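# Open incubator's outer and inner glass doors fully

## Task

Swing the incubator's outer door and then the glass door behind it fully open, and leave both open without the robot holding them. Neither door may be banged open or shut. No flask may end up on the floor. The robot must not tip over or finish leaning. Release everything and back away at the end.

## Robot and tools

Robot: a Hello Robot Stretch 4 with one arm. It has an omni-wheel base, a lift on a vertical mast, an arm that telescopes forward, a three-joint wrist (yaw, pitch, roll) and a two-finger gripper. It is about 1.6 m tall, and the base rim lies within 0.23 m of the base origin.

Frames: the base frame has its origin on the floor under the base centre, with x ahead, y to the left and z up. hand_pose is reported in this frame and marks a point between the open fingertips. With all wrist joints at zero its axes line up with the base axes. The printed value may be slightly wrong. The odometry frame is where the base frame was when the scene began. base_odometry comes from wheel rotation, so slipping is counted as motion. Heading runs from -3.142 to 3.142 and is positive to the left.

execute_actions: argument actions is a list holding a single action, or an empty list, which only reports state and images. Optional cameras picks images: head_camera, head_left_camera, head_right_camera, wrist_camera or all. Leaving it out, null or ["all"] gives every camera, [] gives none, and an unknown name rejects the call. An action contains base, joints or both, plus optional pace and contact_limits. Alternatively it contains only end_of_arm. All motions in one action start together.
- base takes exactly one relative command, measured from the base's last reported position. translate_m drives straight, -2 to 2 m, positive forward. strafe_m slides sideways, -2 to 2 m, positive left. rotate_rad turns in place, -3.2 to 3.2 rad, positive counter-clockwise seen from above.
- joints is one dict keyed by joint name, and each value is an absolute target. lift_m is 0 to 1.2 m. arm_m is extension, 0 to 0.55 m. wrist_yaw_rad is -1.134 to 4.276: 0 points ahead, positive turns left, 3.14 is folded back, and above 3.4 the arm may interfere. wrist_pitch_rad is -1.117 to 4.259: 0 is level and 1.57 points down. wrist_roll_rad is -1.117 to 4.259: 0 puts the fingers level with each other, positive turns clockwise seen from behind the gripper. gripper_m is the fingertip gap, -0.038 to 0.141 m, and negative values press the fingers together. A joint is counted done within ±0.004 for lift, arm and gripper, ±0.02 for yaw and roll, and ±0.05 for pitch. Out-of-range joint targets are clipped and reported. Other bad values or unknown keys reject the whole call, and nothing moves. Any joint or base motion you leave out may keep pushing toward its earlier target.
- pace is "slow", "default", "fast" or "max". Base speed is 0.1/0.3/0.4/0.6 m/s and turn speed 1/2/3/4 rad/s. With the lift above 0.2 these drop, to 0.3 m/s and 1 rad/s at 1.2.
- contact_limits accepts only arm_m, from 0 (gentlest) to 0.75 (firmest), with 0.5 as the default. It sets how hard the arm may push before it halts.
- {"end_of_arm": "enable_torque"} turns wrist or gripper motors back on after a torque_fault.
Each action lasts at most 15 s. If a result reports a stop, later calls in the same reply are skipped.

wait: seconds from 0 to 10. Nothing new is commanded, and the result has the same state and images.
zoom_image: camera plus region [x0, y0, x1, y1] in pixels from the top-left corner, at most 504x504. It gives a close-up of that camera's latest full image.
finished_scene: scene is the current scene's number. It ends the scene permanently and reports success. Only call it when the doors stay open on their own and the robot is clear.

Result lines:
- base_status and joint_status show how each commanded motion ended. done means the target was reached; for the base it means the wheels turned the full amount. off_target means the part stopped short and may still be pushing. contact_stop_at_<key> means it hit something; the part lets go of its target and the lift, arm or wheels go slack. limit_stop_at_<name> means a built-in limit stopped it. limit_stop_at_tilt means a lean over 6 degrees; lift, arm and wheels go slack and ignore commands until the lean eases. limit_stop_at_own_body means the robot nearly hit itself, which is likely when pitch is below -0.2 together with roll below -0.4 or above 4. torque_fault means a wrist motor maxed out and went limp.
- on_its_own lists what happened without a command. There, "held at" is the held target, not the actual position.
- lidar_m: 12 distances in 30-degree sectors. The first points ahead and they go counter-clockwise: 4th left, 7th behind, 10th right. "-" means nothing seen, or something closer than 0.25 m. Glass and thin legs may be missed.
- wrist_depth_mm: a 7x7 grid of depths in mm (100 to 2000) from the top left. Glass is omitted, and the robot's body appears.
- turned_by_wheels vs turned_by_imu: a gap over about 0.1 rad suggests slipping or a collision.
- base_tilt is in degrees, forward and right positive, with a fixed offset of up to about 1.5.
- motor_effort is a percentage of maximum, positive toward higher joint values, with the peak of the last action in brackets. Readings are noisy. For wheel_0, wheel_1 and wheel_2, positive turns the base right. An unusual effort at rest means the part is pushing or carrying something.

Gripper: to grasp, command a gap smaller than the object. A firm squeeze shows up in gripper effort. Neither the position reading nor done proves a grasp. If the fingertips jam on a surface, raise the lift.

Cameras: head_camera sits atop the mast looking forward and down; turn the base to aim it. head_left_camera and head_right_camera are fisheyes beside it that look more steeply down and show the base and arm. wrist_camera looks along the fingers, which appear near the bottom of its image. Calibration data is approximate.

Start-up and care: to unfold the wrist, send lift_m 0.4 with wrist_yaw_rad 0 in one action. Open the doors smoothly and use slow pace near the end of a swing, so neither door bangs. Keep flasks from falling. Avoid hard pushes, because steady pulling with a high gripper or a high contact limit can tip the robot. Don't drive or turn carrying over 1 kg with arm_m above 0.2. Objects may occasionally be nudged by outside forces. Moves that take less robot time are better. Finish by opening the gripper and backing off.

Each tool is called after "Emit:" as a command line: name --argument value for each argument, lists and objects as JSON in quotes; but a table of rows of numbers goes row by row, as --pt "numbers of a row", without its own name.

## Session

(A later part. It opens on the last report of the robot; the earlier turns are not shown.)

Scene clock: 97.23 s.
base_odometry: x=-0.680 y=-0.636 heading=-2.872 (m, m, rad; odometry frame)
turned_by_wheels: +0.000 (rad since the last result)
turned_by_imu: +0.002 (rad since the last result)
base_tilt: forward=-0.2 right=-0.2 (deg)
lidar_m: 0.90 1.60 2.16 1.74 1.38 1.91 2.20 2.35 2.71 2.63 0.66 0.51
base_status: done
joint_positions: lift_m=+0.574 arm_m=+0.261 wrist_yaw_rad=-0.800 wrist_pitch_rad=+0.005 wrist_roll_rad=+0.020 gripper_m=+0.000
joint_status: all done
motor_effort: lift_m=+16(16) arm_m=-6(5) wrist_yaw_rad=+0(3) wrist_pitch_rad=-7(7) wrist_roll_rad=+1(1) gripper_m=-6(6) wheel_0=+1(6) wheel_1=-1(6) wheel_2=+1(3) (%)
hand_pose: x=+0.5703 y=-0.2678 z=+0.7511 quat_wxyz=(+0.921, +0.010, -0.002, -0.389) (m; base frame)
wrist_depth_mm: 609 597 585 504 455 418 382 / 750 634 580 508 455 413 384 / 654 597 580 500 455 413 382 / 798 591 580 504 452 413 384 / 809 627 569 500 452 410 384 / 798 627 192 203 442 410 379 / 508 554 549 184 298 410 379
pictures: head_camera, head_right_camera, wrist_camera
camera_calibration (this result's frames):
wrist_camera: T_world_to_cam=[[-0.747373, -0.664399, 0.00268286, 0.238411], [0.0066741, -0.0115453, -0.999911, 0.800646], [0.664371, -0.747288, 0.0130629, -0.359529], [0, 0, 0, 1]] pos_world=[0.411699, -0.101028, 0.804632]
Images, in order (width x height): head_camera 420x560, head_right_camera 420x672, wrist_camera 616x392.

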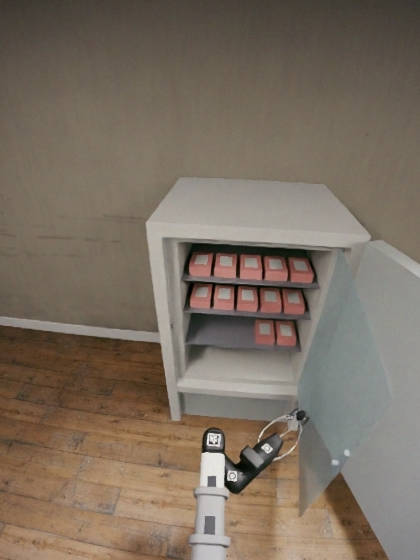

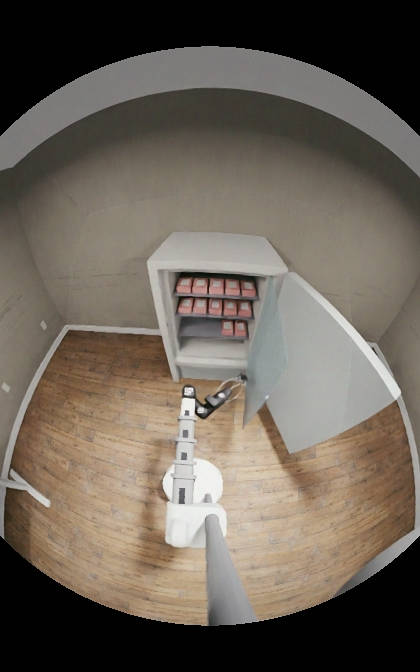

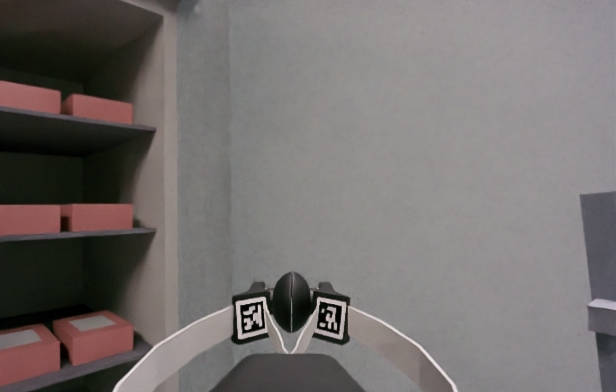

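Emit:
wait --seconds 1.5

Scene clock: 98.83 s.
base_odometry: x=-0.680 y=-0.636 heading=-2.872 (m, m, rad; odometry frame)
turned_by_wheels: +0.000 (rad since the last result)
turned_by_imu: +0.000 (rad since the last result)
base_tilt: forward=-0.3 right=-0.4 (deg)
lidar_m: 0.87 1.59 2.15 1.74 1.36 1.90 2.19 2.32 2.73 2.64 0.60 0.75
base_status: done
joint_positions: lift_m=+0.574 arm_m=+0.261 wrist_yaw_rad=-0.800 wrist_pitch_rad=+0.005 wrist_roll_rad=+0.020 gripper_m=+0.000
joint_status: all done
motor_effort: lift_m=+16(16) arm_m=-6(5) wrist_yaw_rad=+0(3) wrist_pitch_rad=-7(7) wrist_roll_rad=+1(1) gripper_m=-6(6) wheel_0=+1(6) wheel_1=-1(6) wheel_2=+1(3) (%)
hand_pose: x=+0.5703 y=-0.2678 z=+0.7511 quat_wxyz=(+0.921, +0.010, -0.002, -0.389) (m; base frame)
wrist_depth_mm: 609 603 585 504 455 415 387 / 750 640 580 504 455 413 384 / 654 603 580 508 455 413 382 / 809 591 574 504 455 410 382 / 820 634 569 500 449 413 379 / 788 634 191 204 445 410 382 / 504 554 549 183 298 407 379
wait: 1.50 s; at rest by 0.17 s
pictures: head_camera, head_left_camera, head_right_camera, wrist_camera
camera_calibration (this result's frames):
wrist_camera: T_world_to_cam=[[-0.747373, -0.664399, 0.00268293, 0.238411], [0.00667399, -0.0115452, -0.999911, 0.800646], [0.664371, -0.747288, 0.0130628, -0.359529], [0, 0, 0, 1]] pos_world=[0.411699, -0.101028, 0.804632]
Images, in order (width x height): head_camera 420x560, head_left_camera 420x672, head_right_camera 420x672, wrist_camera 616x392.

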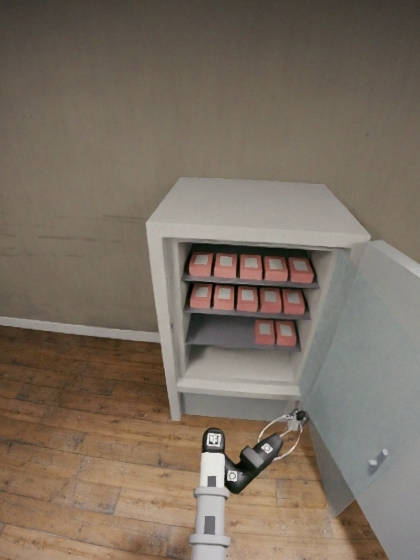

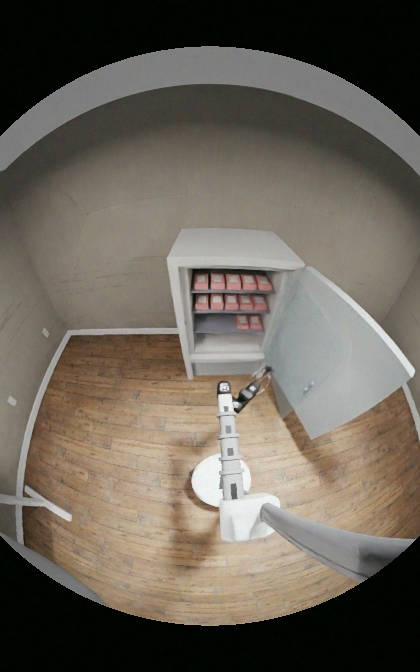

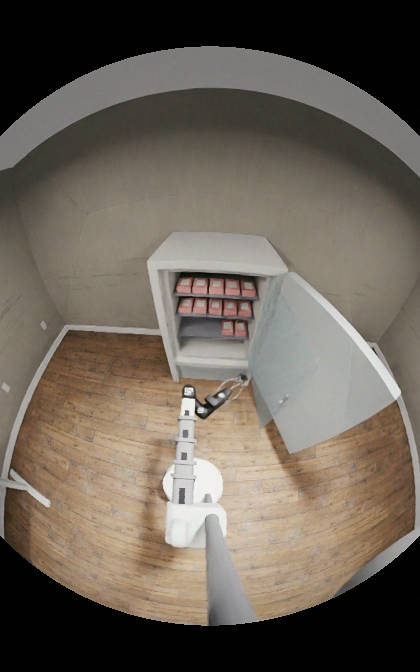

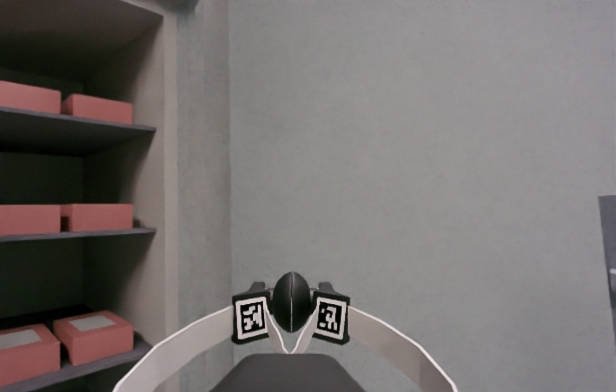

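Emit:
wait --seconds 2

Scene clock: 100.97 s.
base_odometry: x=-0.680 y=-0.636 heading=-2.872 (m, m, rad; odometry frame)
turned_by_wheels: +0.000 (rad since the last result)
turned_by_imu: +0.000 (rad since the last result)
base_tilt: forward=-0.2 right=-0.3 (deg)
lidar_m: 0.89 1.60 2.14 1.75 1.38 1.91 2.18 2.32 2.73 2.63 0.63 0.75
base_status: done
joint_positions: lift_m=+0.574 arm_m=+0.261 wrist_yaw_rad=-0.800 wrist_pitch_rad=+0.005 wrist_roll_rad=+0.020 gripper_m=+0.000
joint_status: all done
motor_effort: lift_m=+16(16) arm_m=-6(5) wrist_yaw_rad=-1(3) wrist_pitch_rad=-7(7) wrist_roll_rad=+2(1) gripper_m=-6(6) wheel_0=+2(6) wheel_1=-1(6) wheel_2=+2(3) (%)
hand_pose: x=+0.5703 y=-0.2678 z=+0.7511 quat_wxyz=(+0.921, +0.010, -0.002, -0.389) (m; base frame)
wrist_depth_mm: 615 603 585 504 455 415 387 / 750 640 580 504 452 415 384 / 661 597 580 504 452 413 382 / 798 597 569 500 452 413 382 / 809 634 569 500 449 410 382 / 788 627 192 204 442 413 379 / 508 554 554 184 298 407 382
wait: 2.00 s; at rest by 0.13 s
pictures: head_camera, head_left_camera, head_right_camera, wrist_camera
camera_calibration (this result's frames):
wrist_camera: T_world_to_cam=[[-0.747373, -0.6644, 0.00268284, 0.238411], [0.00667407, -0.0115452, -0.999911, 0.800646], [0.664371, -0.747288, 0.0130628, -0.359529], [0, 0, 0, 1]] pos_world=[0.411699, -0.101028, 0.804632]
Images, in order (width x height): head_camera 420x560, head_left_camera 420x672, head_right_camera 420x672, wrist_camera 616x392.

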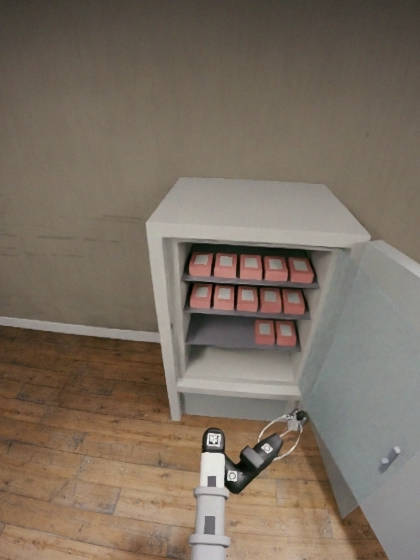

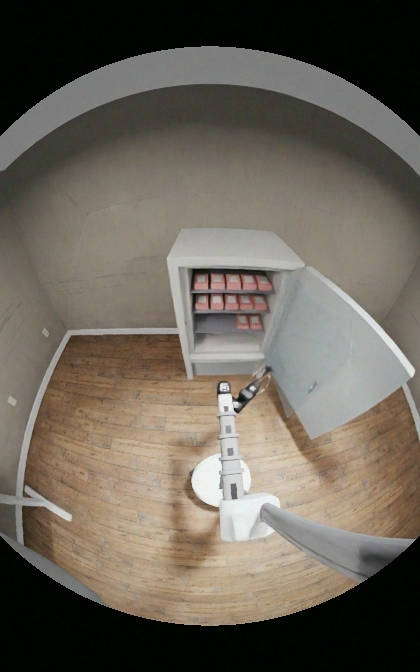

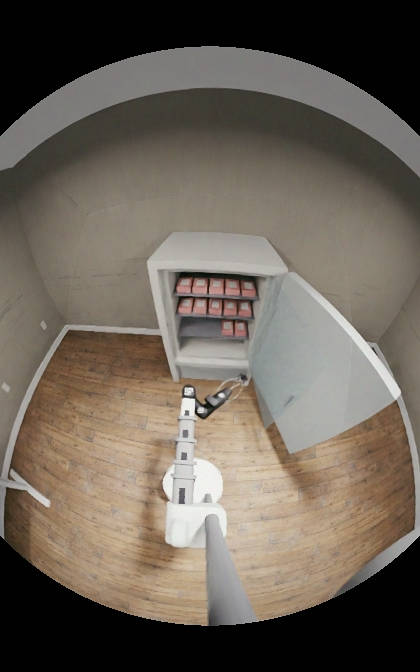

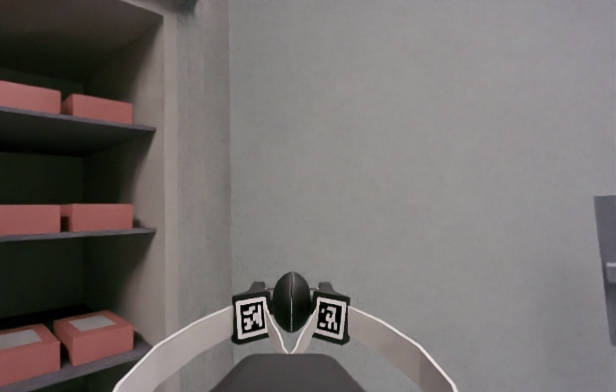

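Emit:
execute_actions --actions '[{"base": {"strafe_m": -0.135}, "joints": {"arm_m": 0.21}}]' --cameras '[]'

Emit:
execute_actions --actions '[{"base": {"strafe_m": -0.03}, "pace": "slow"}]' --cameras '["head_camera", "wrist_camera"]'

Scene clock: 103.17 s.
base_odometry: x=-0.716 y=-0.506 heading=-2.872 (m, m, rad; odometry frame)
turned_by_wheels: +0.000 (rad since the last result)
turned_by_imu: +0.001 (rad since the last result)
base_tilt: forward=-0.3 right=-0.4 (deg)
lidar_m: 0.89 0.94 2.26 1.75 1.47 2.14 2.22 2.35 2.57 2.51 0.53 0.52
base_status: done
joint_positions: lift_m=+0.574 arm_m=+0.211 wrist_yaw_rad=-0.800 wrist_pitch_rad=+0.005 wrist_roll_rad=+0.020 gripper_m=+0.000
joint_status: all done
motor_effort: lift_m=+16(16) arm_m=-6(10) wrist_yaw_rad=+0(0) wrist_pitch_rad=-7(7) wrist_roll_rad=+1(1) gripper_m=-5(6) wheel_0=-1(13) wheel_1=+1(9) wheel_2=+2(1) (%)
hand_pose: x=+0.5203 y=-0.2679 z=+0.7511 quat_wxyz=(+0.921, +0.010, -0.002, -0.389) (m; base frame)
wrist_depth_mm: 544 488 424 377 342 309 289 / 535 484 424 377 342 310 290 / 539 480 424 377 340 309 286 / 535 480 421 375 340 309 286 / 549 480 418 375 338 297 286 / 549 480 191 204 332 306 285 / 521 473 407 184 244 307 285
pictures: none
No camera images: the call's "cameras" was empty. Leave "cameras" out to get every camera's image.

Scene clock: 104.47 s.
base_odometry: x=-0.724 y=-0.477 heading=-2.872 (m, m, rad; odometry frame)
turned_by_wheels: +0.000 (rad since the last result)
turned_by_imu: +0.000 (rad since the last result)
base_tilt: forward=-0.3 right=-0.4 (deg)
lidar_m: 0.87 0.93 2.27 1.78 1.54 2.23 2.21 2.35 2.55 2.49 0.50 0.52
base_status: done
joint_positions: lift_m=+0.574 arm_m=+0.211 wrist_yaw_rad=-0.800 wrist_pitch_rad=+0.005 wrist_roll_rad=+0.020 gripper_m=+0.000
joint_status: not commanded
motor_effort: lift_m=+16(16) arm_m=-6(6) wrist_yaw_rad=+0(0) wrist_pitch_rad=-7(7) wrist_roll_rad=+0(0) gripper_m=-5(6) wheel_0=+1(4) wheel_1=-2(6) wheel_2=+1(2) (%)
hand_pose: x=+0.5202 y=-0.2679 z=+0.7511 quat_wxyz=(+0.921, +0.010, -0.002, -0.389) (m; base frame)
wrist_depth_mm: 500 445 392 347 314 283 264 / 504 442 389 345 312 285 264 / 496 439 387 345 310 285 263 / 496 436 387 345 310 278 262 / 492 436 382 343 309 272 262 / 496 436 191 204 304 271 262 / 488 430 373 185 230 270 262
pictures: head_camera, wrist_camera
camera_calibration (this result's frames):
wrist_camera: T_world_to_cam=[[-0.747551, -0.664198, 0.00268306, 0.20111], [0.00667076, -0.0115471, -0.999911, 0.800981], [0.66417, -0.747467, 0.0130628, -0.326233], [0, 0, 0, 1]] pos_world=[0.361671, -0.101022, 0.804632]
Images, in order (width x height): head_camera 420x560, wrist_camera 616x392.

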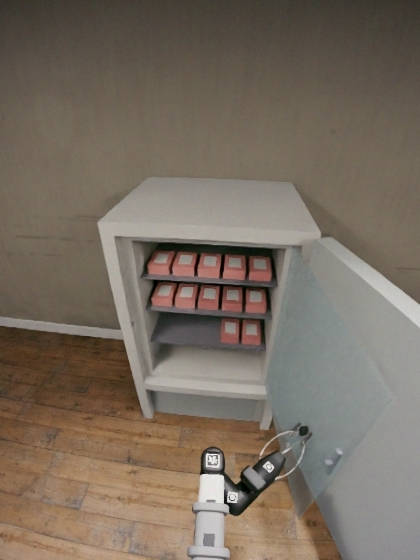

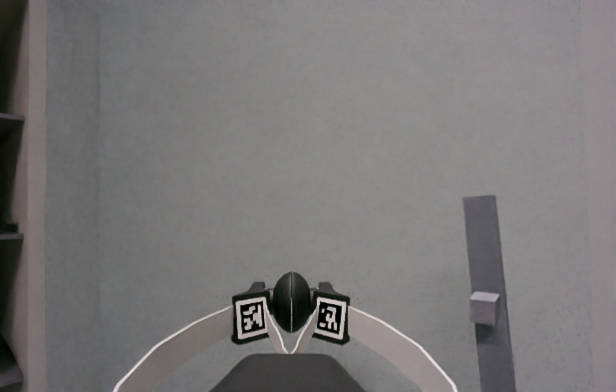

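Emit:
execute_actions --actions '[{"base": {"strafe_m": -0.02}, "pace": "slow"}]' --cameras '["wrist_camera"]'

Scene clock: 105.67 s.
base_odometry: x=-0.729 y=-0.458 heading=-2.870 (m, m, rad; odometry frame)
turned_by_wheels: +0.002 (rad since the last result)
turned_by_imu: +0.003 (rad since the last result)
base_tilt: forward=-0.3 right=-0.4 (deg)
lidar_m: 0.88 0.94 2.26 1.76 1.56 2.21 2.21 2.33 2.53 2.46 0.49 0.51
base_status: done
joint_positions: lift_m=+0.574 arm_m=+0.210 wrist_yaw_rad=-0.812 wrist_pitch_rad=+0.004 wrist_roll_rad=+0.020 gripper_m=+0.000
joint_status: not commanded
on_its_own: wrist_yaw_rad is at rest, and its effort (+33) is outside its rest range (-13 to +13)
motor_effort: lift_m=+16(16) arm_m=+1(6) wrist_yaw_rad=+33(33) wrist_pitch_rad=-3(7) wrist_roll_rad=+1(0) gripper_m=-6(6) wheel_0=+23(29) wheel_1=+3(5) wheel_2=+1(1) (%)
hand_pose: x=+0.5158 y=-0.2695 z=+0.7514 quat_wxyz=(+0.919, +0.010, -0.002, -0.395) (m; base frame)
wrist_depth_mm: 492 430 375 334 300 273 255 / 492 424 373 330 300 272 254 / 492 421 370 330 298 272 253 / 492 421 370 330 297 265 253 / 488 418 368 329 297 259 253 / 488 418 189 200 291 260 252 / 480 402 366 183 227 200 251
pictures: wrist_camera
camera_calibration (this result's frames):
wrist_camera: T_world_to_cam=[[-0.755332, -0.655338, 0.00262975, 0.203182], [0.00736307, -0.0124989, -0.999895, 0.800713], [0.655302, -0.755233, 0.0142661, -0.322935], [0, 0, 0, 1]] pos_world=[0.359194, -0.10073, 0.804702]
Images, in order (width x height): wrist_camera 616x392.

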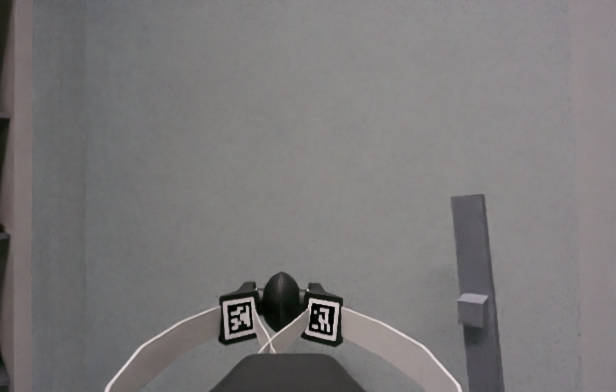

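At its stop. Move clear.

Emit:
execute_actions --actions '[{"base": {"strafe_m": 0.3}, "pace": "fast"}]' --cameras '[]'

Emit:
execute_actions --actions '[{"base": {"translate_m": -0.35}, "joints": {"arm_m": 0.0, "wrist_yaw_rad": 0.0}, "pace": "fast"}]' --cameras '["head_camera", "head_right_camera"]'

Scene clock: 107.80 s.
base_odometry: x=-0.648 y=-0.747 heading=-2.870 (m, m, rad; odometry frame)
turned_by_wheels: +0.000 (rad since the last result)
turned_by_imu: -0.002 (rad since the last result)
base_tilt: forward=-0.3 right=-0.3 (deg)
lidar_m: 0.89 1.60 2.01 1.71 1.29 1.79 2.20 2.33 2.87 0.79 0.72 0.88
base_status: done
joint_positions: lift_m=+0.574 arm_m=+0.210 wrist_yaw_rad=-0.800 wrist_pitch_rad=+0.005 wrist_roll_rad=+0.020 gripper_m=+0.000
joint_status: not commanded
motor_effort: lift_m=+16(16) arm_m=+1(1) wrist_yaw_rad=+1(34) wrist_pitch_rad=-7(7) wrist_roll_rad=+1(1) gripper_m=-6(5) wheel_0=+0(17) wheel_1=-2(13) wheel_2=+0(2) (%)
hand_pose: x=+0.5189 y=-0.2679 z=+0.7511 quat_wxyz=(+0.921, +0.010, -0.002, -0.390) (m; base frame)
wrist_depth_mm: 621 640 707 647 585 525 488 / 820 866 732 647 580 535 488 / 654 691 723 640 580 530 488 / 842 866 723 647 580 525 484 / 854 931 707 640 580 525 477 / 831 691 192 204 569 525 480 / 627 627 707 184 359 521 484
pictures: none
No camera images: the call's "cameras" was empty. Leave "cameras" out to get every camera's image.

Scene clock: 110.03 s.
base_odometry: x=-0.311 y=-0.653 heading=-2.870 (m, m, rad; odometry frame)
turned_by_wheels: +0.000 (rad since the last result)
turned_by_imu: +0.001 (rad since the last result)
base_tilt: forward=-0.3 right=-0.4 (deg)
lidar_m: 1.24 1.97 2.05 1.17 1.22 1.83 1.83 1.96 2.79 2.74 0.91 0.97
base_status: done
joint_positions: lift_m=+0.574 arm_m=+0.001 wrist_yaw_rad=+0.000 wrist_pitch_rad=+0.005 wrist_roll_rad=+0.020 gripper_m=+0.000
joint_status: all done
motor_effort: lift_m=+16(16) arm_m=-6(7) wrist_yaw_rad=+1(7) wrist_pitch_rad=-7(8) wrist_roll_rad=+2(0) gripper_m=-6(6) wheel_0=-1(9) wheel_1=+1(11) wheel_2=+0(12) (%)
hand_pose: x=+0.4604 y=-0.0875 z=+0.7511 quat_wxyz=(+1.000, +0.010, +0.002, +0.000) (m; base frame)
wrist_depth_mm: 1708 1661 1756 1708 1708 1708 741 / 1661 1708 1756 1118 1138 931 732 / 1708 1661 1281 1464 1182 946 741 / 1661 1708 1308 1576 1366 946 741 / 1661 1661 1281 1537 1205 960 741 / 1661 1661 191 204 1336 946 750 / 1618 1661 1042 184 597 946 750
pictures: head_camera, head_right_camera
Images, in order (width x height): head_camera 420x560, head_right_camera 420x672.

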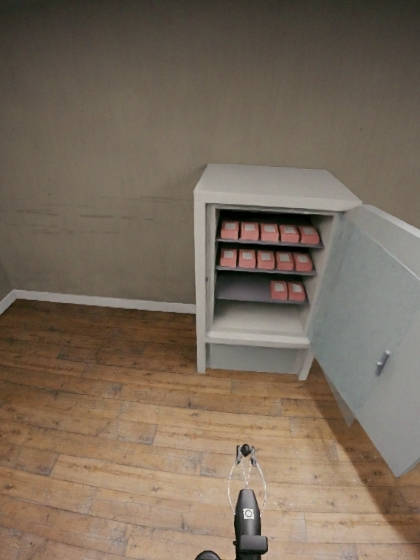

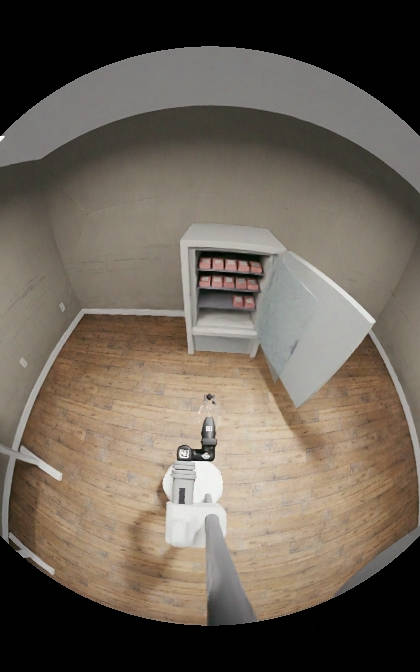

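Emit:
finished_scene --scene 2

The scene is finished: the task was done.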